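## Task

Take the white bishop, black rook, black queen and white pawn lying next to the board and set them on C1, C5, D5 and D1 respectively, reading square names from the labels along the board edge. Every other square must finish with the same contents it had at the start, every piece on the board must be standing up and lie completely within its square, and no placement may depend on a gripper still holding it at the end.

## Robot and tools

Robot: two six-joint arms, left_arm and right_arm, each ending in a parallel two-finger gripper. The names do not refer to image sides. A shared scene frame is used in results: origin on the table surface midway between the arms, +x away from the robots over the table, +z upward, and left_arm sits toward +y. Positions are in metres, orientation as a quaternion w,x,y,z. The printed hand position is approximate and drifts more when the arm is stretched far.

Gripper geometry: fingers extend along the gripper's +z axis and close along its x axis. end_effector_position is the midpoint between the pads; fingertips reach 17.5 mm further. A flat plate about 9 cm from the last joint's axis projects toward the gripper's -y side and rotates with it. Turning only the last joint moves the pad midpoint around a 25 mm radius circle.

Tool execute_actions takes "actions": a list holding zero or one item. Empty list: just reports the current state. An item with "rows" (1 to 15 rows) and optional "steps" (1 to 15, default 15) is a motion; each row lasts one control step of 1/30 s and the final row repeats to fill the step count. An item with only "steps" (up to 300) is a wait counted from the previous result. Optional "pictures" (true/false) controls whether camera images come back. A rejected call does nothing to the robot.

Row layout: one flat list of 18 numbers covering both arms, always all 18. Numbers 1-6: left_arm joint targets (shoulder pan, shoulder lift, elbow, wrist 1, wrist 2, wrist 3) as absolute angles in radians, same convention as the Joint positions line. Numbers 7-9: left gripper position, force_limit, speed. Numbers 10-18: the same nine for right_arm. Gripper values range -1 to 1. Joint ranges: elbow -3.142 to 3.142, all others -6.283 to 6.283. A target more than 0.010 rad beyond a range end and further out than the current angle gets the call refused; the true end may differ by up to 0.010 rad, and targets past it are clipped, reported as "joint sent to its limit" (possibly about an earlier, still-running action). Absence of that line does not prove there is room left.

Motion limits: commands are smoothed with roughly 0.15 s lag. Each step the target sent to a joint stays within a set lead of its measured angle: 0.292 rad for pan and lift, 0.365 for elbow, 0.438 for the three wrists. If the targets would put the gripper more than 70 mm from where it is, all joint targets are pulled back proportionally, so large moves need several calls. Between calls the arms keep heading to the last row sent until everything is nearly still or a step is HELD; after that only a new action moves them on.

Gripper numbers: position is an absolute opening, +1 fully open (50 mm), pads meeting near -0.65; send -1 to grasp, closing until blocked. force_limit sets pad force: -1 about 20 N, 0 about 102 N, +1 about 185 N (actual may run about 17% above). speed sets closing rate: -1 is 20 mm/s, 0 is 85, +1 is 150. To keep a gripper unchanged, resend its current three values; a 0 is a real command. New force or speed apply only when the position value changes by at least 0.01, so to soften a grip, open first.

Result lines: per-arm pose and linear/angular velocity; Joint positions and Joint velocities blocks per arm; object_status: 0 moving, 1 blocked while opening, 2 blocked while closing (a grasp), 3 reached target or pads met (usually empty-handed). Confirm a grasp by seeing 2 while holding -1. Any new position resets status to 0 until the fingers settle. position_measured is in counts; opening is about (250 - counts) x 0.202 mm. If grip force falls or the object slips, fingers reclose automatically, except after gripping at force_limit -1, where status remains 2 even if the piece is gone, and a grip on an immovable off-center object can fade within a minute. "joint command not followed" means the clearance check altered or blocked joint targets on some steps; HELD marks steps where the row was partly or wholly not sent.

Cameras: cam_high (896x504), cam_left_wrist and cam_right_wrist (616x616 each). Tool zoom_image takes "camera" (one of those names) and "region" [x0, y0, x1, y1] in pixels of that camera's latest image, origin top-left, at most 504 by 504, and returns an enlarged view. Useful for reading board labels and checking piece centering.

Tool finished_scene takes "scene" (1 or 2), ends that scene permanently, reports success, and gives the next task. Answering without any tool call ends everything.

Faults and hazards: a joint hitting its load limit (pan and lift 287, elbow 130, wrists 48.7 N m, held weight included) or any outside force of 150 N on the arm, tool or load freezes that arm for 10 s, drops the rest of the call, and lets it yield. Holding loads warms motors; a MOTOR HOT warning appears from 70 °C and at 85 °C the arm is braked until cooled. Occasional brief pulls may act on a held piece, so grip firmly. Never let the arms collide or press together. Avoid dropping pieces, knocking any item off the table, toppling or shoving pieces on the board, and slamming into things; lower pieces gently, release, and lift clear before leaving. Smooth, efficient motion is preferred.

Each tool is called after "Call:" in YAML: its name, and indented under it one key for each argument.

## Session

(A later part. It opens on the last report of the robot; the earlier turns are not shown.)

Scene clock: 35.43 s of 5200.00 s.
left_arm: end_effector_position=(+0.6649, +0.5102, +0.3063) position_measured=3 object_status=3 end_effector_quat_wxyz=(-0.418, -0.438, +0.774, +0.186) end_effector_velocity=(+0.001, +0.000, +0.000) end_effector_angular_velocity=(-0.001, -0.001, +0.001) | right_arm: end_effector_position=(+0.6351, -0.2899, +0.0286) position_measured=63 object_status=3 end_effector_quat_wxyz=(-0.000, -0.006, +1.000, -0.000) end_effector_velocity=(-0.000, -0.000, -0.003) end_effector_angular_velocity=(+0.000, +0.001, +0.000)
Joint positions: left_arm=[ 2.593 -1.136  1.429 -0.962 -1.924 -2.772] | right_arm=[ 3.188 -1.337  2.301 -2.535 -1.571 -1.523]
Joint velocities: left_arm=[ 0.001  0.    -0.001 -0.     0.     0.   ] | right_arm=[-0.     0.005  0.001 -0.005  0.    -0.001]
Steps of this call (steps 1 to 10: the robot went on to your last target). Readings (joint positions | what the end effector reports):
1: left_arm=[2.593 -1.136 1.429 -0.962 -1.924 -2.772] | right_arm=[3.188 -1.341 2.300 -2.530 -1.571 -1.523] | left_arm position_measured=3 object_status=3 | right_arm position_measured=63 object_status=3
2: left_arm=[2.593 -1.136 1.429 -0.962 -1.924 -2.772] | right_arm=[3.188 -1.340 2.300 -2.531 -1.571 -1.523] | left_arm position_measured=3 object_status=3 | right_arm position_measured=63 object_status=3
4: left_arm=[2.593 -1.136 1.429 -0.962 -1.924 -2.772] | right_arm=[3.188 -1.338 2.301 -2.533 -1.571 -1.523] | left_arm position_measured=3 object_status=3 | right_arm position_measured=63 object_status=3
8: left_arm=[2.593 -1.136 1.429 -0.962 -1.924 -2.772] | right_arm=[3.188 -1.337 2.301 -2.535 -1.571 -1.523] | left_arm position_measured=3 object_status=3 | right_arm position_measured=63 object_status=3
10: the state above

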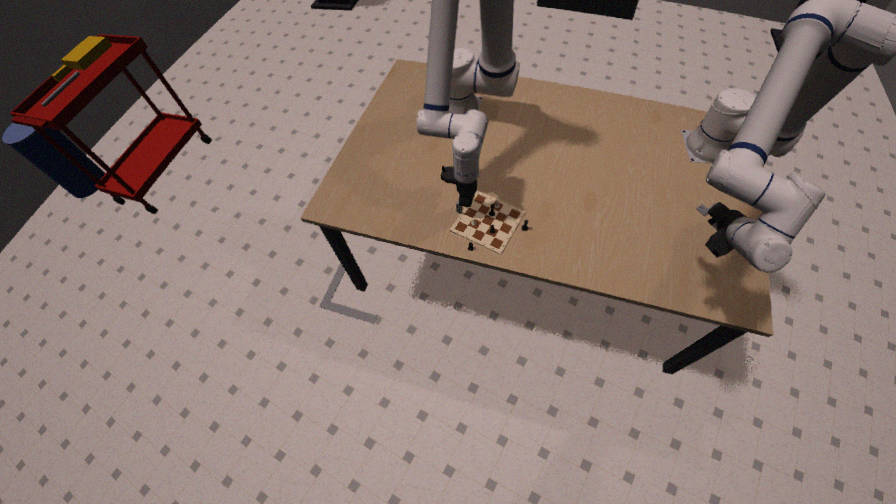

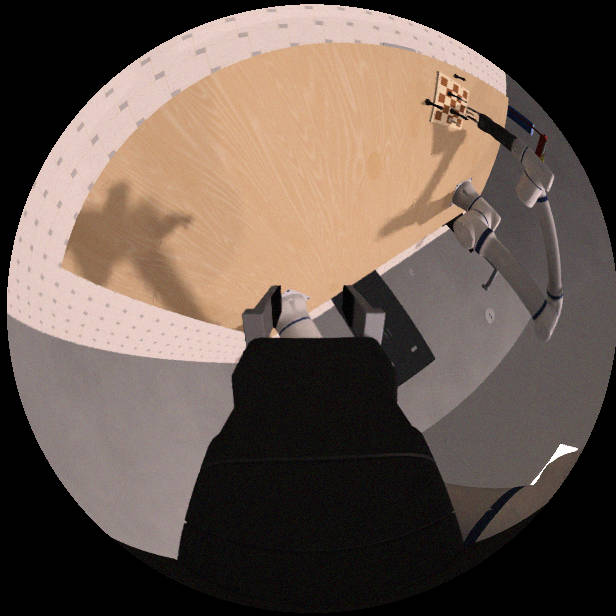

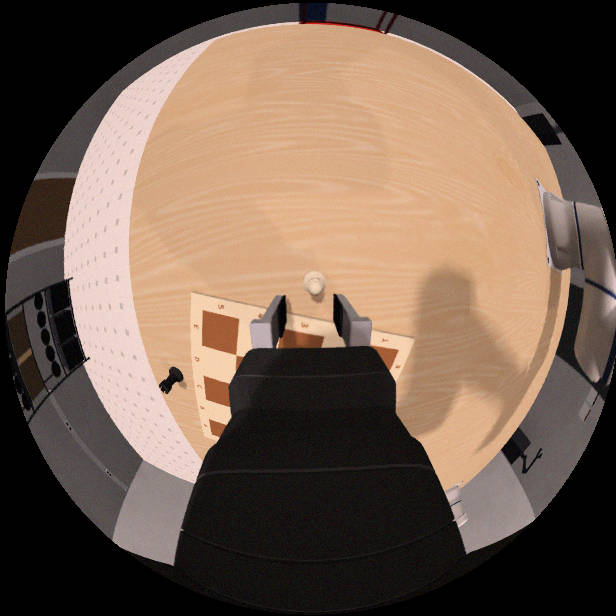

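Call:
execute_actions:
  actions:
    - {"rows":[[2.593,-1.136,1.429,-0.962,-1.924,-2.772,1,0,0,3.1546,-1.3513,2.322,-2.5417,-1.571,-1.556,0.6,0.5,0]]}
  pictures: false

Call:
execute_actions:
  actions:
    - {"rows":[[2.593,-1.136,1.429,-0.962,-1.924,-2.772,1,0,0,3.1546,-1.3513,2.322,-2.5417,-1.571,-1.556,-1,0.5,0]]}
  pictures: false

Call:
execute_actions:
  actions:
    - {"rows":[[2.593,-1.136,1.429,-0.962,-1.924,-2.772,1,0,0,3.1546,-1.5,2.262,-2.333,-1.571,-1.556,-1,0.5,0]],"steps":10}
  pictures: false

Call:
execute_actions:
  actions:
    - {"rows":[[2.593,-1.136,1.429,-0.962,-1.924,-2.772,1,0,0,3.36,-1.5,2.262,-2.333,-1.571,-1.351,-1,0.5,0]]}
  pictures: false

Call:
execute_actions:
  actions:
    - {"rows":[[2.593,-1.136,1.429,-0.962,-1.924,-2.772,1,0,0,3.36,-1.3649,2.3174,-2.5235,-1.571,-1.351,-1,0.5,0]]}

Call:
zoom_image:
  camera: "cam_right_wrist"
  region: [220,220,400,360]

Scene clock: 42.97 s of 5200.00 s.
left_arm: end_effector_position=(+0.6649, +0.5102, +0.3063) position_measured=3 object_status=3 end_effector_quat_wxyz=(-0.418, -0.438, +0.774, +0.186) end_effector_velocity=(+0.000, +0.000, +0.000) end_effector_angular_velocity=(-0.001, +0.000, -0.000) | right_arm: end_effector_position=(+0.6305, -0.3087, +0.0287) position_measured=63 object_status=3 end_effector_quat_wxyz=(+0.000, -0.006, +1.000, -0.000) end_effector_velocity=(+0.000, -0.004, +0.001) end_effector_angular_velocity=(-0.001, -0.001, -0.001)
Joint positions: left_arm=[ 2.593 -1.136  1.429 -0.962 -1.924 -2.772] | right_arm=[ 3.156 -1.351  2.321 -2.542 -1.571 -1.555]
Joint velocities: left_arm=[ 0.     0.    -0.     0.    -0.     0.001] | right_arm=[-0.007 -0.003  0.003 -0.001 -0.001 -0.007]
Steps of this call (steps 1 to 15: the robot went on to your last target; steps 16 to 90: nothing new was sent; then 4.03 s passed at rest; steps 91 to 105: all 15 steps of this action). Readings (joint positions | what the end effector reports):
91: left_arm=[2.593 -1.136 1.429 -0.962 -1.924 -2.772] | right_arm=[3.187 -1.336 2.302 -2.536 -1.571 -1.523] | left_arm position_measured=3 object_status=3 | right_arm position_measured=63 object_status=3
92: left_arm=[2.593 -1.136 1.429 -0.962 -1.924 -2.772] | right_arm=[3.182 -1.338 2.305 -2.537 -1.571 -1.528] | left_arm position_measured=3 object_status=3 | right_arm position_measured=63 object_status=3
94: left_arm=[2.593 -1.136 1.429 -0.962 -1.924 -2.772] | right_arm=[3.171 -1.344 2.312 -2.539 -1.571 -1.540] | left_arm position_measured=3 object_status=3 | right_arm position_measured=63 object_status=3
98: left_arm=[2.593 -1.136 1.429 -0.962 -1.924 -2.772] | right_arm=[3.160 -1.349 2.318 -2.541 -1.571 -1.550] | left_arm position_measured=3 object_status=3 | right_arm position_measured=63 object_status=3
105: the state above

Scene clock: 43.47 s of 5200.00 s.
left_arm: end_effector_position=(+0.6649, +0.5102, +0.3063) position_measured=3 object_status=3 end_effector_quat_wxyz=(-0.418, -0.438, +0.774, +0.186) end_effector_velocity=(-0.000, -0.001, -0.001) end_effector_angular_velocity=(-0.000, +0.001, -0.001) | right_arm: end_effector_position=(+0.6304, -0.3092, +0.0287) position_measured=214 object_status=0 end_effector_quat_wxyz=(+0.000, -0.006, +1.000, -0.000) end_effector_velocity=(+0.001, +0.000, +0.001) end_effector_angular_velocity=(+0.001, -0.001, -0.000)
Joint positions: left_arm=[ 2.593 -1.136  1.429 -0.962 -1.924 -2.772] | right_arm=[ 3.155 -1.351  2.322 -2.542 -1.571 -1.556]
Joint velocities: left_arm=[-0.001  0.001  0.001 -0.001 -0.     0.   ] | right_arm=[-0.    -0.    -0.001 -0.     0.     0.   ]
Steps of this call (steps 1 to 15: all 15 steps of this action). Readings (joint positions | what the end effector reports):
1: left_arm=[2.593 -1.136 1.429 -0.962 -1.924 -2.772] | right_arm=[3.155 -1.351 2.322 -2.542 -1.571 -1.555] | left_arm position_measured=3 object_status=3 | right_arm position_measured=66 object_status=0
2: left_arm=[2.593 -1.136 1.429 -0.962 -1.924 -2.772] | right_arm=[3.155 -1.351 2.322 -2.542 -1.571 -1.555] | left_arm position_measured=3 object_status=3 | right_arm position_measured=80 object_status=0
4: left_arm=[2.593 -1.136 1.429 -0.962 -1.924 -2.772] | right_arm=[3.155 -1.351 2.322 -2.542 -1.571 -1.556] | left_arm position_measured=3 object_status=3 | right_arm position_measured=108 object_status=0
8: left_arm=[2.593 -1.136 1.429 -0.962 -1.924 -2.772] | right_arm=[3.155 -1.351 2.322 -2.542 -1.571 -1.556] | left_arm position_measured=3 object_status=3 | right_arm position_measured=164 object_status=0
15: the state above

Scene clock: 43.80 s of 5200.00 s.
left_arm: end_effector_position=(+0.6649, +0.5102, +0.3063) position_measured=3 object_status=3 end_effector_quat_wxyz=(-0.418, -0.438, +0.774, +0.186) end_effector_velocity=(-0.001, +0.000, -0.002) end_effector_angular_velocity=(+0.000, +0.004, -0.000) | right_arm: end_effector_position=(+0.6316, -0.3093, +0.1062) position_measured=214 object_status=2 end_effector_quat_wxyz=(+0.000, -0.006, +1.000, -0.000) end_effector_velocity=(-0.007, -0.000, +0.095) end_effector_angular_velocity=(+0.001, +0.004, -0.001)
Joint positions: left_arm=[ 2.593 -1.136  1.429 -0.962 -1.924 -2.772] | right_arm=[ 3.155 -1.48   2.27  -2.362 -1.571 -1.556]
Joint velocities: left_arm=[ 0.     0.002  0.002  0.    -0.     0.001] | right_arm=[-0.    -0.153 -0.064  0.221  0.001  0.   ]
Steps of this call (steps 1 to 10: all 10 steps of this action). Readings (joint positions | what the end effector reports):
1: left_arm=[2.593 -1.136 1.429 -0.962 -1.924 -2.772] | right_arm=[3.155 -1.352 2.322 -2.541 -1.571 -1.556] | left_arm position_measured=3 object_status=3 | right_arm position_measured=214 object_status=0
2: left_arm=[2.593 -1.136 1.429 -0.962 -1.924 -2.772] | right_arm=[3.155 -1.362 2.319 -2.526 -1.571 -1.556] | left_arm position_measured=3 object_status=3 | right_arm position_measured=214 object_status=0
4: left_arm=[2.593 -1.136 1.429 -0.962 -1.924 -2.772] | right_arm=[3.155 -1.406 2.300 -2.466 -1.571 -1.556] | left_arm position_measured=3 object_status=3 | right_arm position_measured=214 object_status=2
8: left_arm=[2.593 -1.136 1.429 -0.962 -1.924 -2.772] | right_arm=[3.155 -1.466 2.276 -2.381 -1.571 -1.556] | left_arm position_measured=3 object_status=3 | right_arm position_measured=214 object_status=2
10: the state above

Scene clock: 44.30 s of 5200.00 s.
left_arm: end_effector_position=(+0.6649, +0.5102, +0.3063) position_measured=3 object_status=3 end_effector_quat_wxyz=(-0.418, -0.438, +0.774, +0.186) end_effector_velocity=(+0.000, -0.000, -0.000) end_effector_angular_velocity=(-0.002, -0.001, -0.001) | right_arm: end_effector_position=(+0.5828, -0.2030, +0.1185) position_measured=214 object_status=2 end_effector_quat_wxyz=(+0.000, -0.006, +1.000, -0.000) end_effector_velocity=(-0.026, +0.046, +0.005) end_effector_angular_velocity=(+0.001, -0.003, +0.000)
Joint positions: left_arm=[ 2.593 -1.136  1.429 -0.962 -1.924 -2.772] | right_arm=[ 3.349 -1.499  2.262 -2.334 -1.571 -1.362]
Joint velocities: left_arm=[ 0.     0.    -0.    -0.001  0.     0.002] | right_arm=[ 0.087 -0.008 -0.003  0.008  0.001  0.087]
Steps of this call (steps 1 to 15: all 15 steps of this action). Readings (joint positions | what the end effector reports):
1: left_arm=[2.593 -1.136 1.429 -0.962 -1.924 -2.772] | right_arm=[3.155 -1.484 2.268 -2.355 -1.571 -1.556] | left_arm position_measured=3 object_status=3 | right_arm position_measured=214 object_status=2
2: left_arm=[2.593 -1.136 1.429 -0.962 -1.924 -2.772] | right_arm=[3.165 -1.487 2.267 -2.351 -1.571 -1.545] | left_arm position_measured=3 object_status=3 | right_arm position_measured=214 object_status=2
4: left_arm=[2.593 -1.136 1.429 -0.962 -1.924 -2.772] | right_arm=[3.209 -1.490 2.267 -2.347 -1.571 -1.502] | left_arm position_measured=3 object_status=3 | right_arm position_measured=214 object_status=2
8: left_arm=[2.593 -1.136 1.429 -0.962 -1.924 -2.772] | right_arm=[3.290 -1.495 2.264 -2.340 -1.571 -1.421] | left_arm position_measured=3 object_status=3 | right_arm position_measured=214 object_status=2
15: the state above

Scene clock: 44.80 s of 5200.00 s.
left_arm: end_effector_position=(+0.6649, +0.5102, +0.3063) position_measured=3 object_status=3 end_effector_quat_wxyz=(-0.418, -0.438, +0.774, +0.186) end_effector_velocity=(-0.001, +0.001, -0.002) end_effector_angular_velocity=(+0.002, +0.004, +0.001) | right_arm: end_effector_position=(+0.5798, -0.1971, +0.0393) position_measured=214 object_status=2 end_effector_quat_wxyz=(+0.000, -0.006, +1.000, -0.000) end_effector_velocity=(-0.003, +0.001, -0.022) end_effector_angular_velocity=(+0.001, +0.001, -0.000)
Joint positions: left_arm=[ 2.593 -1.136  1.429 -0.962 -1.924 -2.772] | right_arm=[ 3.36  -1.37   2.315 -2.517 -1.571 -1.351]
Joint velocities: left_arm=[ 0.001  0.001  0.003  0.001  0.    -0.001] | right_arm=[ 0.002  0.037  0.015 -0.051  0.001  0.002]
Steps of this call (steps 1 to 15: all 15 steps of this action). Readings (joint positions | what the end effector reports):
1: left_arm=[2.593 -1.136 1.429 -0.962 -1.924 -2.772] | right_arm=[3.351 -1.499 2.262 -2.334 -1.571 -1.360] | left_arm position_measured=3 object_status=3 | right_arm position_measured=214 object_status=2
2: left_arm=[2.593 -1.136 1.429 -0.962 -1.924 -2.772] | right_arm=[3.353 -1.490 2.265 -2.349 -1.571 -1.358] | left_arm position_measured=3 object_status=3 | right_arm position_measured=214 object_status=2
4: left_arm=[2.593 -1.136 1.429 -0.962 -1.924 -2.772] | right_arm=[3.355 -1.446 2.285 -2.408 -1.571 -1.356] | left_arm position_measured=3 object_status=3 | right_arm position_measured=214 object_status=2
8: left_arm=[2.593 -1.136 1.429 -0.962 -1.924 -2.772] | right_arm=[3.358 -1.394 2.305 -2.482 -1.571 -1.353] | left_arm position_measured=3 object_status=3 | right_arm position_measured=214 object_status=2
15: the state above

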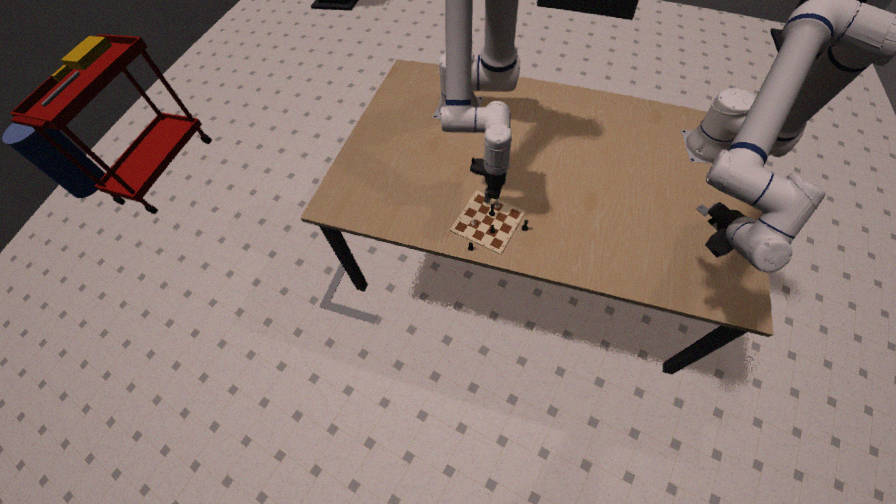

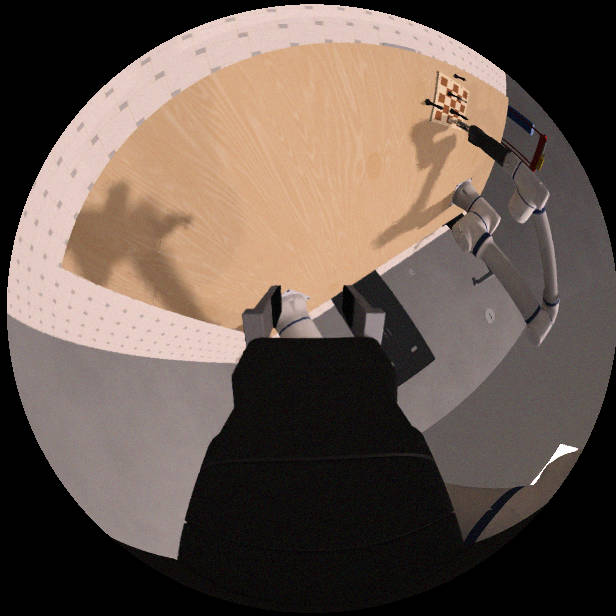

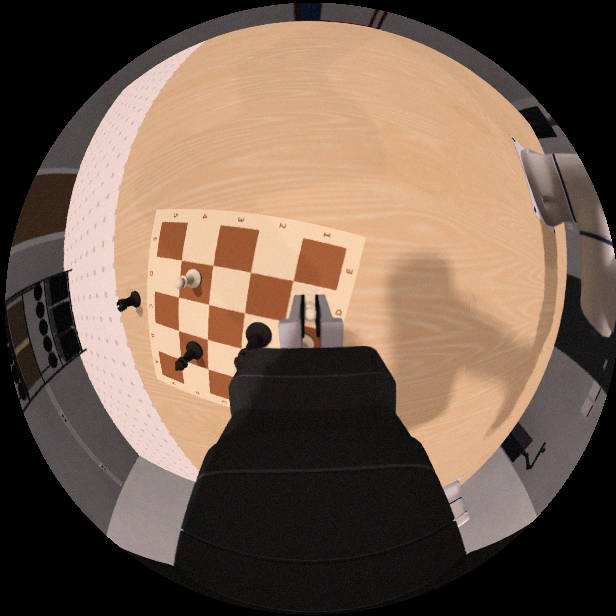

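Region (220, 220, 400, 360) of cam_right_wrist's 616x616 image, scaled by 2.800, with more detail than that image has.

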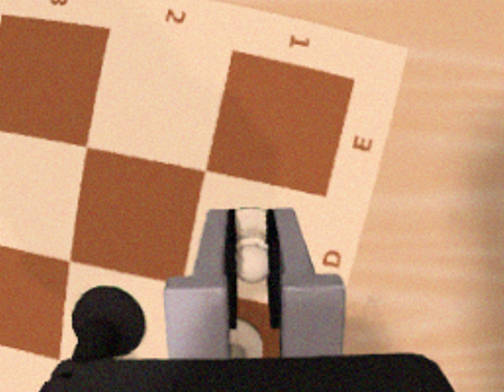

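Call:
execute_actions:
  actions:
    - {"rows":[[2.593,-1.136,1.429,-0.962,-1.924,-2.772,1,0,0,3.36,-1.3635,2.318,-2.5255,-1.571,-1.351,-0.05,0.5,-0.5]],"steps":10}
  pictures: false

Call:
execute_actions:
  actions:
    - {"rows":[[2.593,-1.136,1.429,-0.962,-1.924,-2.772,1,0,0,3.36,-1.5,2.262,-2.333,-1.571,-1.351,-0.05,0.5,-0.5]]}

Call:
execute_actions:
  actions:
    - {"rows":[[2.593,-1.136,1.429,-0.962,-1.924,-2.772,1,0,0,3.2872,-1.2105,1.881,-2.2415,-1.571,-1.424,0.7,0.5,0]]}
  pictures: false

Call:
execute_actions:
  actions:
    - {"steps":15}
  pictures: false

Call:
execute_actions:
  actions:
    - {"rows":[[2.593,-1.136,1.429,-0.962,-1.924,-2.772,1,0,0,3.2872,-1.145,1.912,-2.338,-1.571,-1.424,0.7,0.5,0]]}

Scene clock: 51.73 s of 5200.00 s.
left_arm: end_effector_position=(+0.6649, +0.5102, +0.3063) position_measured=3 object_status=3 end_effector_quat_wxyz=(-0.418, -0.438, +0.774, +0.186) end_effector_velocity=(+0.000, -0.000, -0.000) end_effector_angular_velocity=(+0.001, +0.000, +0.000) | right_arm: end_effector_position=(+0.5793, -0.1971, +0.0357) position_measured=160 object_status=0 end_effector_quat_wxyz=(+0.000, -0.006, +1.000, -0.000) end_effector_velocity=(-0.000, -0.000, -0.001) end_effector_angular_velocity=(-0.001, -0.000, +0.000)
Joint positions: left_arm=[ 2.593 -1.136  1.429 -0.962 -1.924 -2.772] | right_arm=[ 3.36  -1.364  2.318 -2.525 -1.571 -1.351]
Joint velocities: left_arm=[-0.     0.001 -0.001  0.     0.    -0.001] | right_arm=[-0.     0.001  0.001 -0.002 -0.001 -0.001]
Steps of this call (steps 1 to 15: the robot went on to your last target; steps 16 to 90: nothing new was sent; then 3.60 s passed at rest; steps 91 to 100: all 10 steps of this action). Readings (joint positions | what the end effector reports):
91: left_arm=[2.593 -1.136 1.429 -0.962 -1.924 -2.772] | right_arm=[3.360 -1.365 2.317 -2.524 -1.571 -1.351] | left_arm position_measured=3 object_status=3 | right_arm position_measured=212 object_status=0
92: left_arm=[2.593 -1.136 1.429 -0.962 -1.924 -2.772] | right_arm=[3.360 -1.365 2.317 -2.524 -1.571 -1.351] | left_arm position_measured=3 object_status=3 | right_arm position_measured=203 object_status=0
94: left_arm=[2.593 -1.136 1.429 -0.962 -1.924 -2.772] | right_arm=[3.360 -1.364 2.318 -2.525 -1.571 -1.351] | left_arm position_measured=3 object_status=3 | right_arm position_measured=186 object_status=0
98: left_arm=[2.593 -1.136 1.429 -0.962 -1.924 -2.772] | right_arm=[3.360 -1.364 2.318 -2.525 -1.571 -1.351] | left_arm position_measured=3 object_status=3 | right_arm position_measured=160 object_status=0
100: the state above

Scene clock: 52.23 s of 5200.00 s.
left_arm: end_effector_position=(+0.6649, +0.5102, +0.3063) position_measured=3 object_status=3 end_effector_quat_wxyz=(-0.418, -0.438, +0.774, +0.186) end_effector_velocity=(-0.000, -0.000, -0.001) end_effector_angular_velocity=(+0.001, +0.002, -0.000) | right_arm: end_effector_position=(+0.5795, -0.1970, +0.1159) position_measured=160 object_status=3 end_effector_quat_wxyz=(+0.000, -0.006, +1.000, -0.000) end_effector_velocity=(-0.002, -0.000, +0.022) end_effector_angular_velocity=(-0.000, +0.001, +0.001)
Joint positions: left_arm=[ 2.593 -1.136  1.429 -0.962 -1.924 -2.772] | right_arm=[ 3.36  -1.495  2.264 -2.34  -1.571 -1.351]
Joint velocities: left_arm=[-0.     0.001  0.001  0.    -0.    -0.   ] | right_arm=[ 0.    -0.036 -0.015  0.052  0.    -0.001]
Steps of this call (steps 1 to 15: all 15 steps of this action). Readings (joint positions | what the end effector reports):
1: left_arm=[2.593 -1.136 1.429 -0.962 -1.924 -2.772] | right_arm=[3.360 -1.364 2.318 -2.525 -1.571 -1.351] | left_arm position_measured=3 object_status=3 | right_arm position_measured=160 object_status=0
2: left_arm=[2.593 -1.136 1.429 -0.962 -1.924 -2.772] | right_arm=[3.360 -1.374 2.315 -2.510 -1.571 -1.351] | left_arm position_measured=3 object_status=3 | right_arm position_measured=160 object_status=0
4: left_arm=[2.593 -1.136 1.429 -0.962 -1.924 -2.772] | right_arm=[3.360 -1.417 2.295 -2.450 -1.571 -1.351] | left_arm position_measured=3 object_status=3 | right_arm position_measured=160 object_status=3
8: left_arm=[2.593 -1.136 1.429 -0.962 -1.924 -2.772] | right_arm=[3.360 -1.470 2.274 -2.375 -1.571 -1.351] | left_arm position_measured=3 object_status=3 | right_arm position_measured=160 object_status=3
15: the state above

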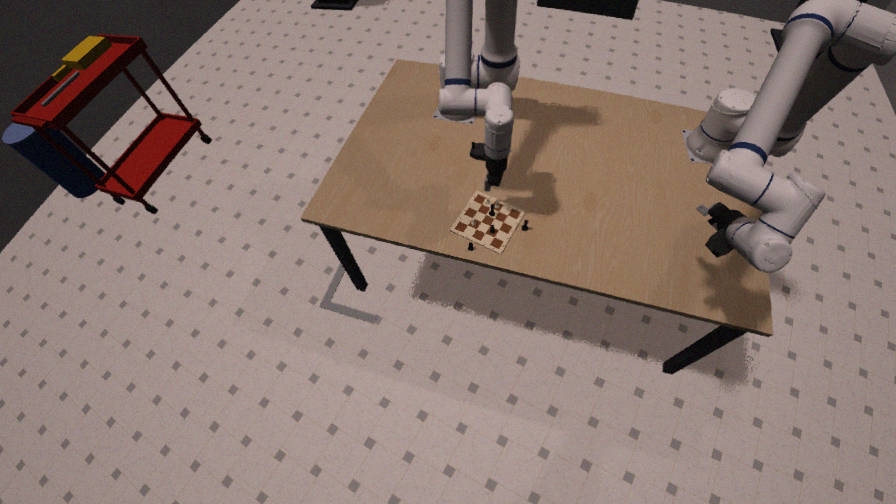

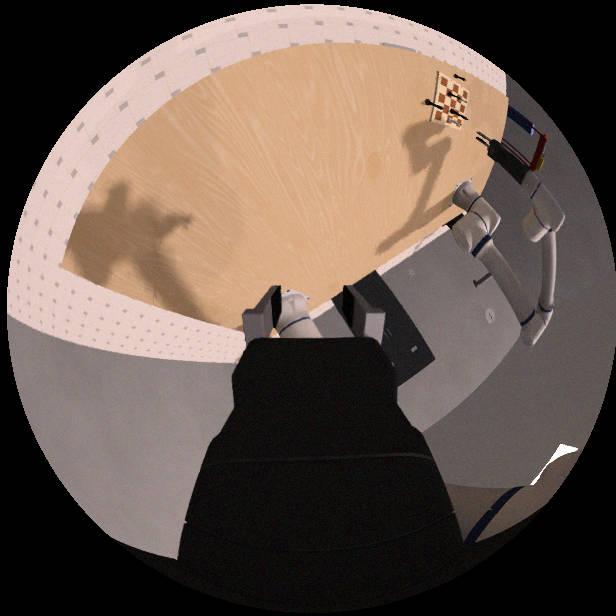

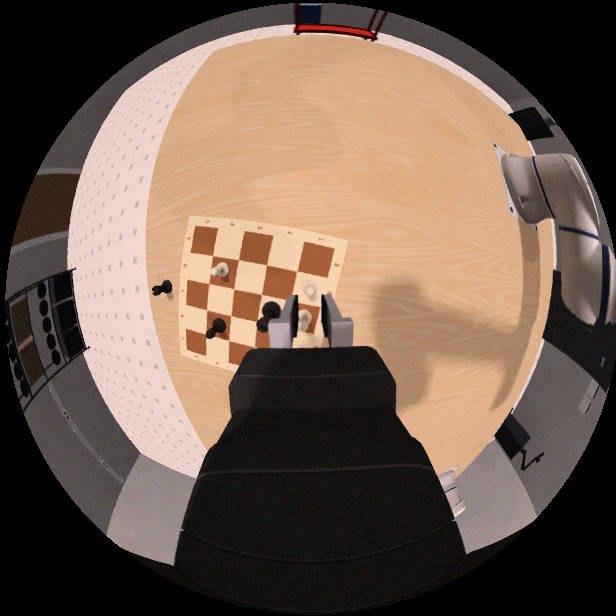

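Scene clock: 52.73 s of 5200.00 s.
left_arm: end_effector_position=(+0.6649, +0.5102, +0.3063) position_measured=3 object_status=3 end_effector_quat_wxyz=(-0.418, -0.438, +0.774, +0.186) end_effector_velocity=(+0.000, +0.001, -0.001) end_effector_angular_velocity=(+0.000, +0.001, +0.001) | right_arm: end_effector_position=(+0.7517, -0.1983, +0.1234) position_measured=48 object_status=0 end_effector_quat_wxyz=(-0.000, -0.006, +1.000, -0.000) end_effector_velocity=(+0.364, -0.023, -0.012) end_effector_angular_velocity=(+0.001, -0.002, -0.001)
Joint positions: left_arm=[ 2.593 -1.136  1.429 -0.962 -1.924 -2.772] | right_arm=[ 3.305 -1.279  1.974 -2.265 -1.571 -1.406]
Joint velocities: left_arm=[0.001 0.001 0.    0.    0.    0.   ] | right_arm=[-0.119  0.465 -0.624  0.157  0.    -0.118]
Steps of this call (steps 1 to 15: all 15 steps of this action). Readings (joint positions | what the end effector reports):
1: left_arm=[2.593 -1.136 1.429 -0.962 -1.924 -2.772] | right_arm=[3.360 -1.496 2.263 -2.338 -1.571 -1.351] | left_arm position_measured=3 object_status=3 | right_arm position_measured=157 object_status=0
2: left_arm=[2.593 -1.136 1.429 -0.962 -1.924 -2.772] | right_arm=[3.358 -1.487 2.251 -2.334 -1.571 -1.353] | left_arm position_measured=3 object_status=3 | right_arm position_measured=143 object_status=0
4: left_arm=[2.593 -1.136 1.429 -0.962 -1.924 -2.772] | right_arm=[3.349 -1.452 2.205 -2.323 -1.571 -1.362] | left_arm position_measured=3 object_status=3 | right_arm position_measured=115 object_status=0
8: left_arm=[2.593 -1.136 1.429 -0.962 -1.924 -2.772] | right_arm=[3.333 -1.390 2.122 -2.302 -1.571 -1.378] | left_arm position_measured=3 object_status=3 | right_arm position_measured=58 object_status=0
15: the state above

Scene clock: 53.23 s of 5200.00 s.
left_arm: end_effector_position=(+0.6649, +0.5102, +0.3063) position_measured=3 object_status=3 end_effector_quat_wxyz=(-0.418, -0.438, +0.774, +0.186) end_effector_velocity=(+0.000, +0.001, -0.000) end_effector_angular_velocity=(+0.001, +0.001, +0.002) | right_arm: end_effector_position=(+0.8040, -0.2026, +0.1205) position_measured=48 object_status=3 end_effector_quat_wxyz=(+0.000, -0.006, +1.000, -0.000) end_effector_velocity=(+0.009, -0.001, -0.000) end_effector_angular_velocity=(-0.000, -0.001, +0.000)
Joint positions: left_arm=[ 2.593 -1.136  1.429 -0.962 -1.924 -2.772] | right_arm=[ 3.288 -1.212  1.883 -2.242 -1.571 -1.424]
Joint velocities: left_arm=[ 0.001  0.001 -0.     0.001 -0.    -0.001] | right_arm=[-0.003  0.01  -0.015  0.004 -0.    -0.003]
Steps of this call (steps 1 to 15: the robot went on to your last target). Readings (joint positions | what the end effector reports):
1: left_arm=[2.593 -1.136 1.429 -0.962 -1.924 -2.772] | right_arm=[3.301 -1.264 1.953 -2.260 -1.571 -1.410] | left_arm position_measured=3 object_status=3 | right_arm position_measured=48 object_status=3
2: left_arm=[2.593 -1.136 1.429 -0.962 -1.924 -2.772] | right_arm=[3.298 -1.252 1.936 -2.256 -1.571 -1.413] | left_arm position_measured=3 object_status=3 | right_arm position_measured=48 object_status=3
4: left_arm=[2.593 -1.136 1.429 -0.962 -1.924 -2.772] | right_arm=[3.293 -1.235 1.914 -2.250 -1.571 -1.418] | left_arm position_measured=3 object_status=3 | right_arm position_measured=48 object_status=3
8: left_arm=[2.593 -1.136 1.429 -0.962 -1.924 -2.772] | right_arm=[3.289 -1.219 1.893 -2.244 -1.571 -1.422] | left_arm position_measured=3 object_status=3 | right_arm position_measured=48 object_status=3
15: the state above

Scene clock: 53.73 s of 5200.00 s.
left_arm: end_effector_position=(+0.6649, +0.5102, +0.3063) position_measured=3 object_status=3 end_effector_quat_wxyz=(-0.418, -0.438, +0.774, +0.186) end_effector_velocity=(-0.001, -0.000, -0.001) end_effector_angular_velocity=(+0.001, +0.002, -0.000) | right_arm: end_effector_position=(+0.8061, -0.2025, +0.0652) position_measured=48 object_status=3 end_effector_quat_wxyz=(+0.000, -0.006, +1.000, -0.000) end_effector_velocity=(-0.001, -0.000, -0.013) end_effector_angular_velocity=(+0.001, +0.001, -0.000)
Joint positions: left_arm=[ 2.593 -1.136  1.429 -0.962 -1.924 -2.772] | right_arm=[ 3.287 -1.147  1.911 -2.335 -1.571 -1.424]
Joint velocities: left_arm=[-0.001  0.001  0.001 -0.     0.    -0.   ] | right_arm=[-0.     0.014  0.007 -0.021  0.001 -0.   ]
Steps of this call (steps 1 to 15: all 15 steps of this action). Readings (joint positions | what the end effector reports):
1: left_arm=[2.593 -1.136 1.429 -0.962 -1.924 -2.772] | right_arm=[3.287 -1.211 1.883 -2.242 -1.571 -1.424] | left_arm position_measured=3 object_status=3 | right_arm position_measured=48 object_status=3
2: left_arm=[2.593 -1.136 1.429 -0.962 -1.924 -2.772] | right_arm=[3.287 -1.202 1.885 -2.257 -1.571 -1.424] | left_arm position_measured=3 object_status=3 | right_arm position_measured=48 object_status=3
4: left_arm=[2.593 -1.136 1.429 -0.962 -1.924 -2.772] | right_arm=[3.287 -1.177 1.898 -2.290 -1.571 -1.424] | left_arm position_measured=3 object_status=3 | right_arm position_measured=48 object_status=3
8: left_arm=[2.593 -1.136 1.429 -0.962 -1.924 -2.772] | right_arm=[3.287 -1.157 1.907 -2.321 -1.571 -1.424] | left_arm position_measured=3 object_status=3 | right_arm position_measured=48 object_status=3
15: the state above

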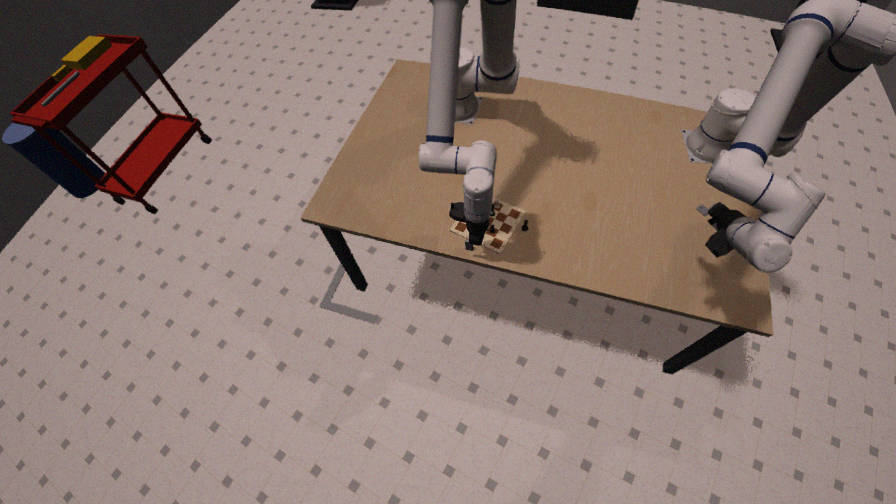

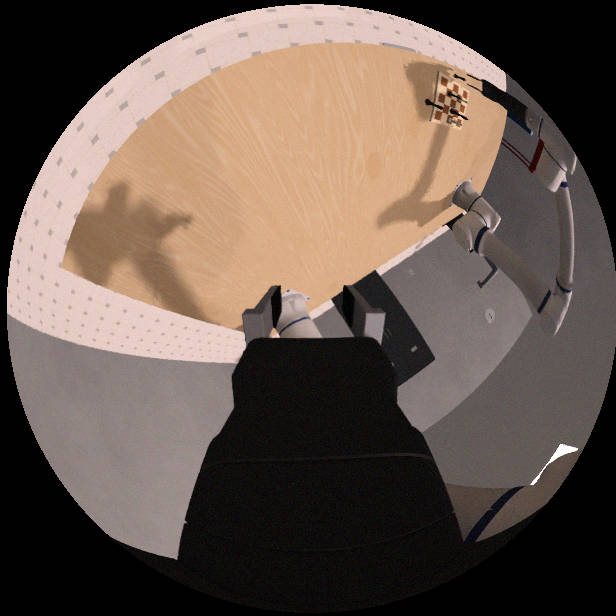

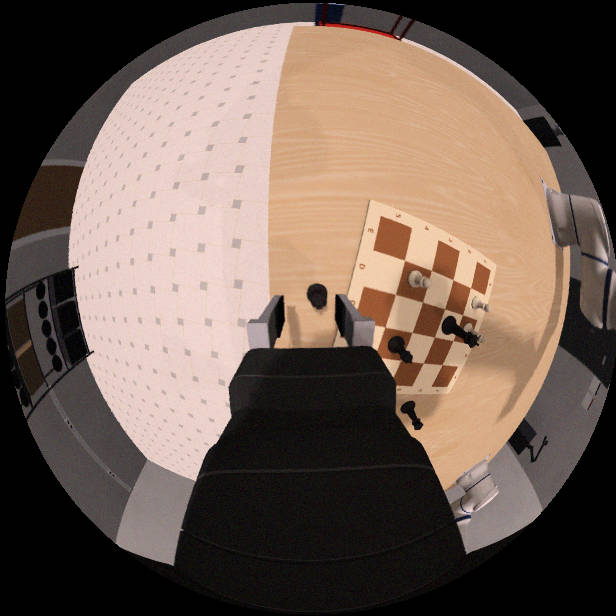

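Call:
execute_actions:
  actions:
    - {"rows":[[2.593,-1.136,1.429,-0.962,-1.924,-2.772,1,0,0,3.2872,-1.119,1.936,-2.388,-1.571,-1.424,0.7,0.5,0]]}
  pictures: false

Call:
execute_actions:
  actions:
    - {"rows":[[2.593,-1.136,1.429,-0.962,-1.924,-2.772,1,0,0,3.2872,-1.119,1.936,-2.388,-1.571,-1.424,-1,0.5,0]]}
  pictures: false

Call:
execute_actions:
  actions:
    - {"rows":[[2.593,-1.136,1.429,-0.962,-1.924,-2.772,1,0,0,3.3175,-1.2846,1.9882,-2.2746,-1.571,-1.3935,-1,0.5,0]]}
  pictures: false

Call:
execute_actions:
  actions:
    - {"rows":[[2.593,-1.136,1.429,-0.962,-1.924,-2.772,1,0,0,3.3175,-1.1876,2.0318,-2.415,-1.571,-1.3935,-1,0.5,0]]}

Call:
zoom_image:
  camera: "cam_right_wrist"
  region: [220,220,400,360]

Scene clock: 61.30 s of 5200.00 s.
left_arm: end_effector_position=(+0.6649, +0.5102, +0.3063) position_measured=3 object_status=3 end_effector_quat_wxyz=(-0.418, -0.438, +0.774, +0.186) end_effector_velocity=(-0.000, +0.001, +0.001) end_effector_angular_velocity=(-0.000, -0.001, +0.001) | right_arm: end_effector_position=(+0.8005, -0.2035, +0.0375) position_measured=48 object_status=3 end_effector_quat_wxyz=(+0.000, -0.006, +1.000, -0.000) end_effector_velocity=(-0.001, -0.000, -0.006) end_effector_angular_velocity=(-0.001, -0.000, +0.001)
Joint positions: left_arm=[ 2.593 -1.136  1.429 -0.962 -1.924 -2.772] | right_arm=[ 3.287 -1.12   1.935 -2.387 -1.571 -1.424]
Joint velocities: left_arm=[ 0.001 -0.002  0.     0.     0.     0.   ] | right_arm=[-0.     0.006  0.005 -0.011 -0.001 -0.001]
Steps of this call (steps 1 to 15: the robot went on to your last target; steps 16 to 90: nothing new was sent; then 4.07 s passed at rest; steps 91 to 105: all 15 steps of this action). Readings (joint positions | what the end effector reports):
91: left_arm=[2.593 -1.136 1.429 -0.962 -1.924 -2.772] | right_arm=[3.287 -1.145 1.912 -2.338 -1.571 -1.424] | left_arm position_measured=3 object_status=3 | right_arm position_measured=48 object_status=3
92: left_arm=[2.593 -1.136 1.429 -0.962 -1.924 -2.772] | right_arm=[3.287 -1.141 1.915 -2.346 -1.571 -1.424] | left_arm position_measured=3 object_status=3 | right_arm position_measured=48 object_status=3
94: left_arm=[2.593 -1.136 1.429 -0.962 -1.924 -2.772] | right_arm=[3.287 -1.131 1.925 -2.363 -1.571 -1.424] | left_arm position_measured=3 object_status=3 | right_arm position_measured=48 object_status=3
98: left_arm=[2.593 -1.136 1.429 -0.962 -1.924 -2.772] | right_arm=[3.287 -1.123 1.932 -2.379 -1.571 -1.424] | left_arm position_measured=3 object_status=3 | right_arm position_measured=48 object_status=3
105: the state above

Scene clock: 61.80 s of 5200.00 s.
left_arm: end_effector_position=(+0.6649, +0.5102, +0.3063) position_measured=3 object_status=3 end_effector_quat_wxyz=(-0.418, -0.438, +0.774, +0.186) end_effector_velocity=(-0.001, -0.001, -0.000) end_effector_angular_velocity=(+0.001, +0.001, -0.001) | right_arm: end_effector_position=(+0.8003, -0.2035, +0.0367) position_measured=194 object_status=0 end_effector_quat_wxyz=(+0.000, -0.006, +1.000, -0.000) end_effector_velocity=(+0.000, +0.000, +0.001) end_effector_angular_velocity=(+0.001, -0.001, +0.001)
Joint positions: left_arm=[ 2.593 -1.136  1.429 -0.962 -1.924 -2.772] | right_arm=[ 3.287 -1.119  1.936 -2.388 -1.571 -1.424]
Joint velocities: left_arm=[-0.002 -0.     0.001 -0.    -0.    -0.002] | right_arm=[ 0.    -0.001 -0.    -0.     0.001 -0.   ]
Steps of this call (steps 1 to 15: all 15 steps of this action). Readings (joint positions | what the end effector reports):
1: left_arm=[2.593 -1.136 1.429 -0.962 -1.924 -2.772] | right_arm=[3.287 -1.120 1.935 -2.387 -1.571 -1.424] | left_arm position_measured=3 object_status=3 | right_arm position_measured=51 object_status=0
2: left_arm=[2.593 -1.136 1.429 -0.962 -1.924 -2.772] | right_arm=[3.287 -1.119 1.936 -2.387 -1.571 -1.424] | left_arm position_measured=3 object_status=3 | right_arm position_measured=65 object_status=0
4: left_arm=[2.593 -1.136 1.429 -0.962 -1.924 -2.772] | right_arm=[3.287 -1.119 1.936 -2.387 -1.571 -1.424] | left_arm position_measured=3 object_status=3 | right_arm position_measured=93 object_status=0
8: left_arm=[2.593 -1.136 1.429 -0.962 -1.924 -2.772] | right_arm=[3.287 -1.119 1.936 -2.388 -1.571 -1.424] | left_arm position_measured=3 object_status=3 | right_arm position_measured=149 object_status=0
15: the state above

Scene clock: 62.30 s of 5200.00 s.
left_arm: end_effector_position=(+0.6649, +0.5102, +0.3063) position_measured=3 object_status=3 end_effector_quat_wxyz=(-0.418, -0.438, +0.774, +0.186) end_effector_velocity=(+0.000, -0.000, +0.000) end_effector_angular_velocity=(-0.000, -0.001, +0.000) | right_arm: end_effector_position=(+0.7442, -0.1911, +0.1169) position_measured=194 object_status=2 end_effector_quat_wxyz=(+0.000, -0.006, +1.000, -0.000) end_effector_velocity=(-0.020, +0.003, +0.027) end_effector_angular_velocity=(+0.000, -0.002, -0.000)
Joint positions: left_arm=[ 2.593 -1.136  1.429 -0.962 -1.924 -2.772] | right_arm=[ 3.316 -1.277  1.986 -2.279 -1.571 -1.395]
Joint velocities: left_arm=[ 0.     0.    -0.001 -0.001 -0.     0.   ] | right_arm=[ 0.01  -0.055  0.016  0.037 -0.     0.01 ]
Steps of this call (steps 1 to 15: all 15 steps of this action). Readings (joint positions | what the end effector reports):
1: left_arm=[2.593 -1.136 1.429 -0.962 -1.924 -2.772] | right_arm=[3.287 -1.119 1.936 -2.388 -1.571 -1.424] | left_arm position_measured=3 object_status=3 | right_arm position_measured=194 object_status=0
2: left_arm=[2.593 -1.136 1.429 -0.962 -1.924 -2.772] | right_arm=[3.289 -1.129 1.940 -2.381 -1.571 -1.422] | left_arm position_measured=3 object_status=3 | right_arm position_measured=194 object_status=0
4: left_arm=[2.593 -1.136 1.429 -0.962 -1.924 -2.772] | right_arm=[3.297 -1.172 1.952 -2.352 -1.571 -1.414] | left_arm position_measured=3 object_status=3 | right_arm position_measured=194 object_status=2
8: left_arm=[2.593 -1.136 1.429 -0.962 -1.924 -2.772] | right_arm=[3.310 -1.242 1.974 -2.304 -1.571 -1.402] | left_arm position_measured=3 object_status=3 | right_arm position_measured=194 object_status=2
15: the state above

Scene clock: 62.80 s of 5200.00 s.
left_arm: end_effector_position=(+0.6649, +0.5102, +0.3063) position_measured=3 object_status=3 end_effector_quat_wxyz=(-0.418, -0.438, +0.774, +0.186) end_effector_velocity=(+0.001, -0.000, +0.000) end_effector_angular_velocity=(-0.000, -0.002, +0.000) | right_arm: end_effector_position=(+0.7419, -0.1906, +0.0457) position_measured=194 object_status=2 end_effector_quat_wxyz=(+0.000, -0.006, +1.000, -0.000) end_effector_velocity=(-0.002, -0.000, -0.017) end_effector_angular_velocity=(+0.000, -0.000, -0.001)
Joint positions: left_arm=[ 2.593 -1.136  1.429 -0.962 -1.924 -2.772] | right_arm=[ 3.317 -1.191  2.03  -2.411 -1.571 -1.394]
Joint velocities: left_arm=[ 0.    -0.    -0.001 -0.001  0.    -0.   ] | right_arm=[ 0.     0.021  0.011 -0.032  0.     0.001]
Steps of this call (steps 1 to 15: all 15 steps of this action). Readings (joint positions | what the end effector reports):
1: left_arm=[2.593 -1.136 1.429 -0.962 -1.924 -2.772] | right_arm=[3.316 -1.279 1.987 -2.279 -1.571 -1.395] | left_arm position_measured=3 object_status=3 | right_arm position_measured=194 object_status=2
2: left_arm=[2.593 -1.136 1.429 -0.962 -1.924 -2.772] | right_arm=[3.317 -1.271 1.991 -2.293 -1.571 -1.394] | left_arm position_measured=3 object_status=3 | right_arm position_measured=194 object_status=2
4: left_arm=[2.593 -1.136 1.429 -0.962 -1.924 -2.772] | right_arm=[3.317 -1.237 2.009 -2.341 -1.571 -1.394] | left_arm position_measured=3 object_status=3 | right_arm position_measured=194 object_status=2
8: left_arm=[2.593 -1.136 1.429 -0.962 -1.924 -2.772] | right_arm=[3.317 -1.205 2.023 -2.389 -1.571 -1.394] | left_arm position_measured=3 object_status=3 | right_arm position_measured=194 object_status=2
15: the state above

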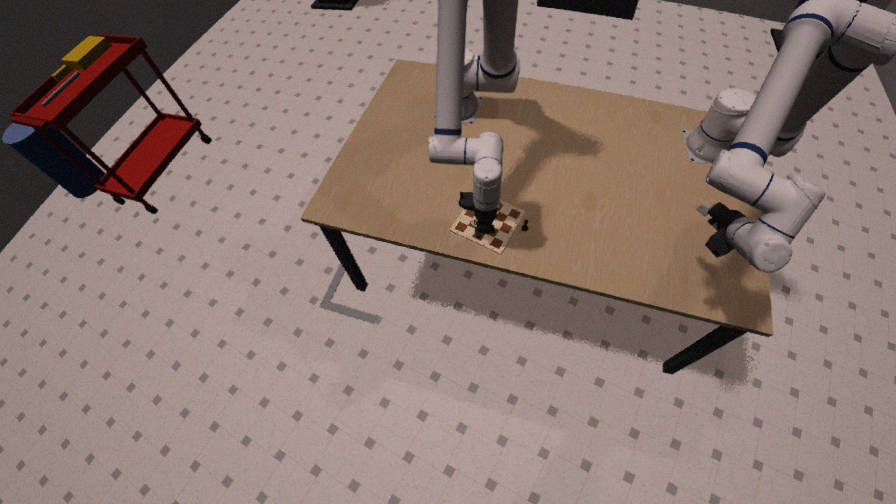

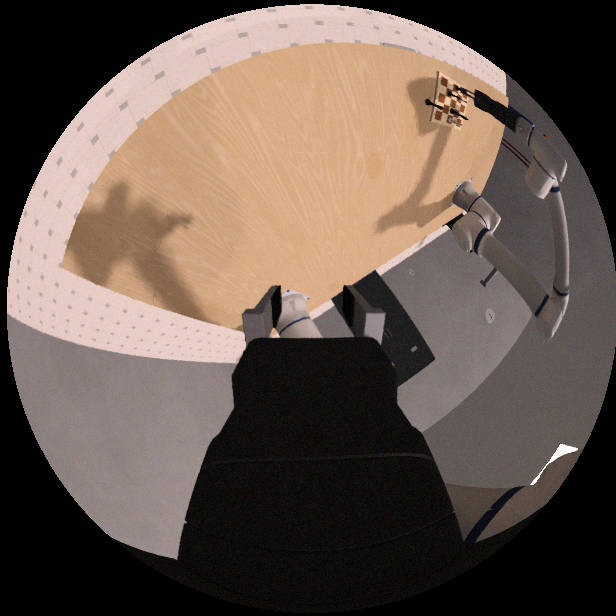

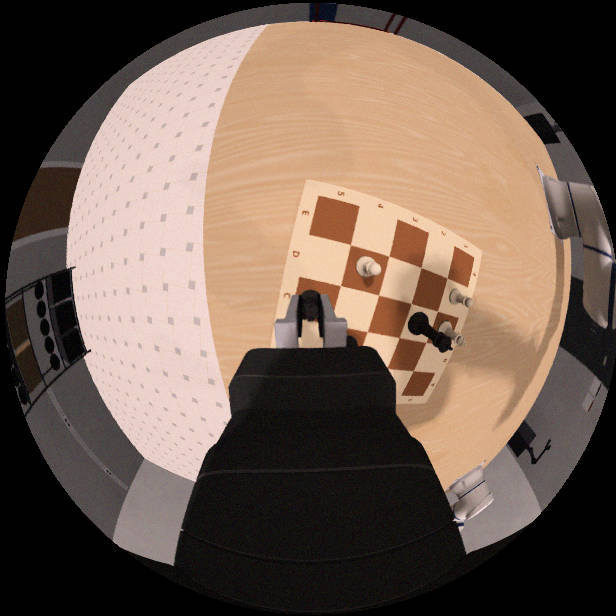

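Region (220, 220, 400, 360) of cam_right_wrist's 616x616 image, scaled by 2.800, with more detail than that image has.

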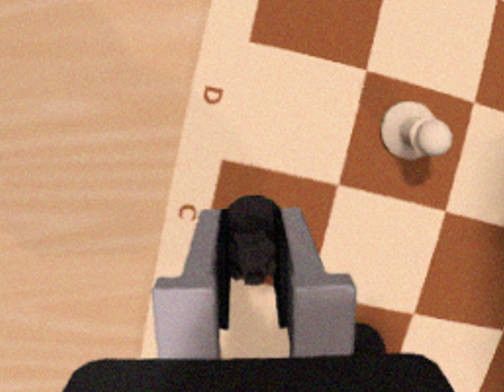

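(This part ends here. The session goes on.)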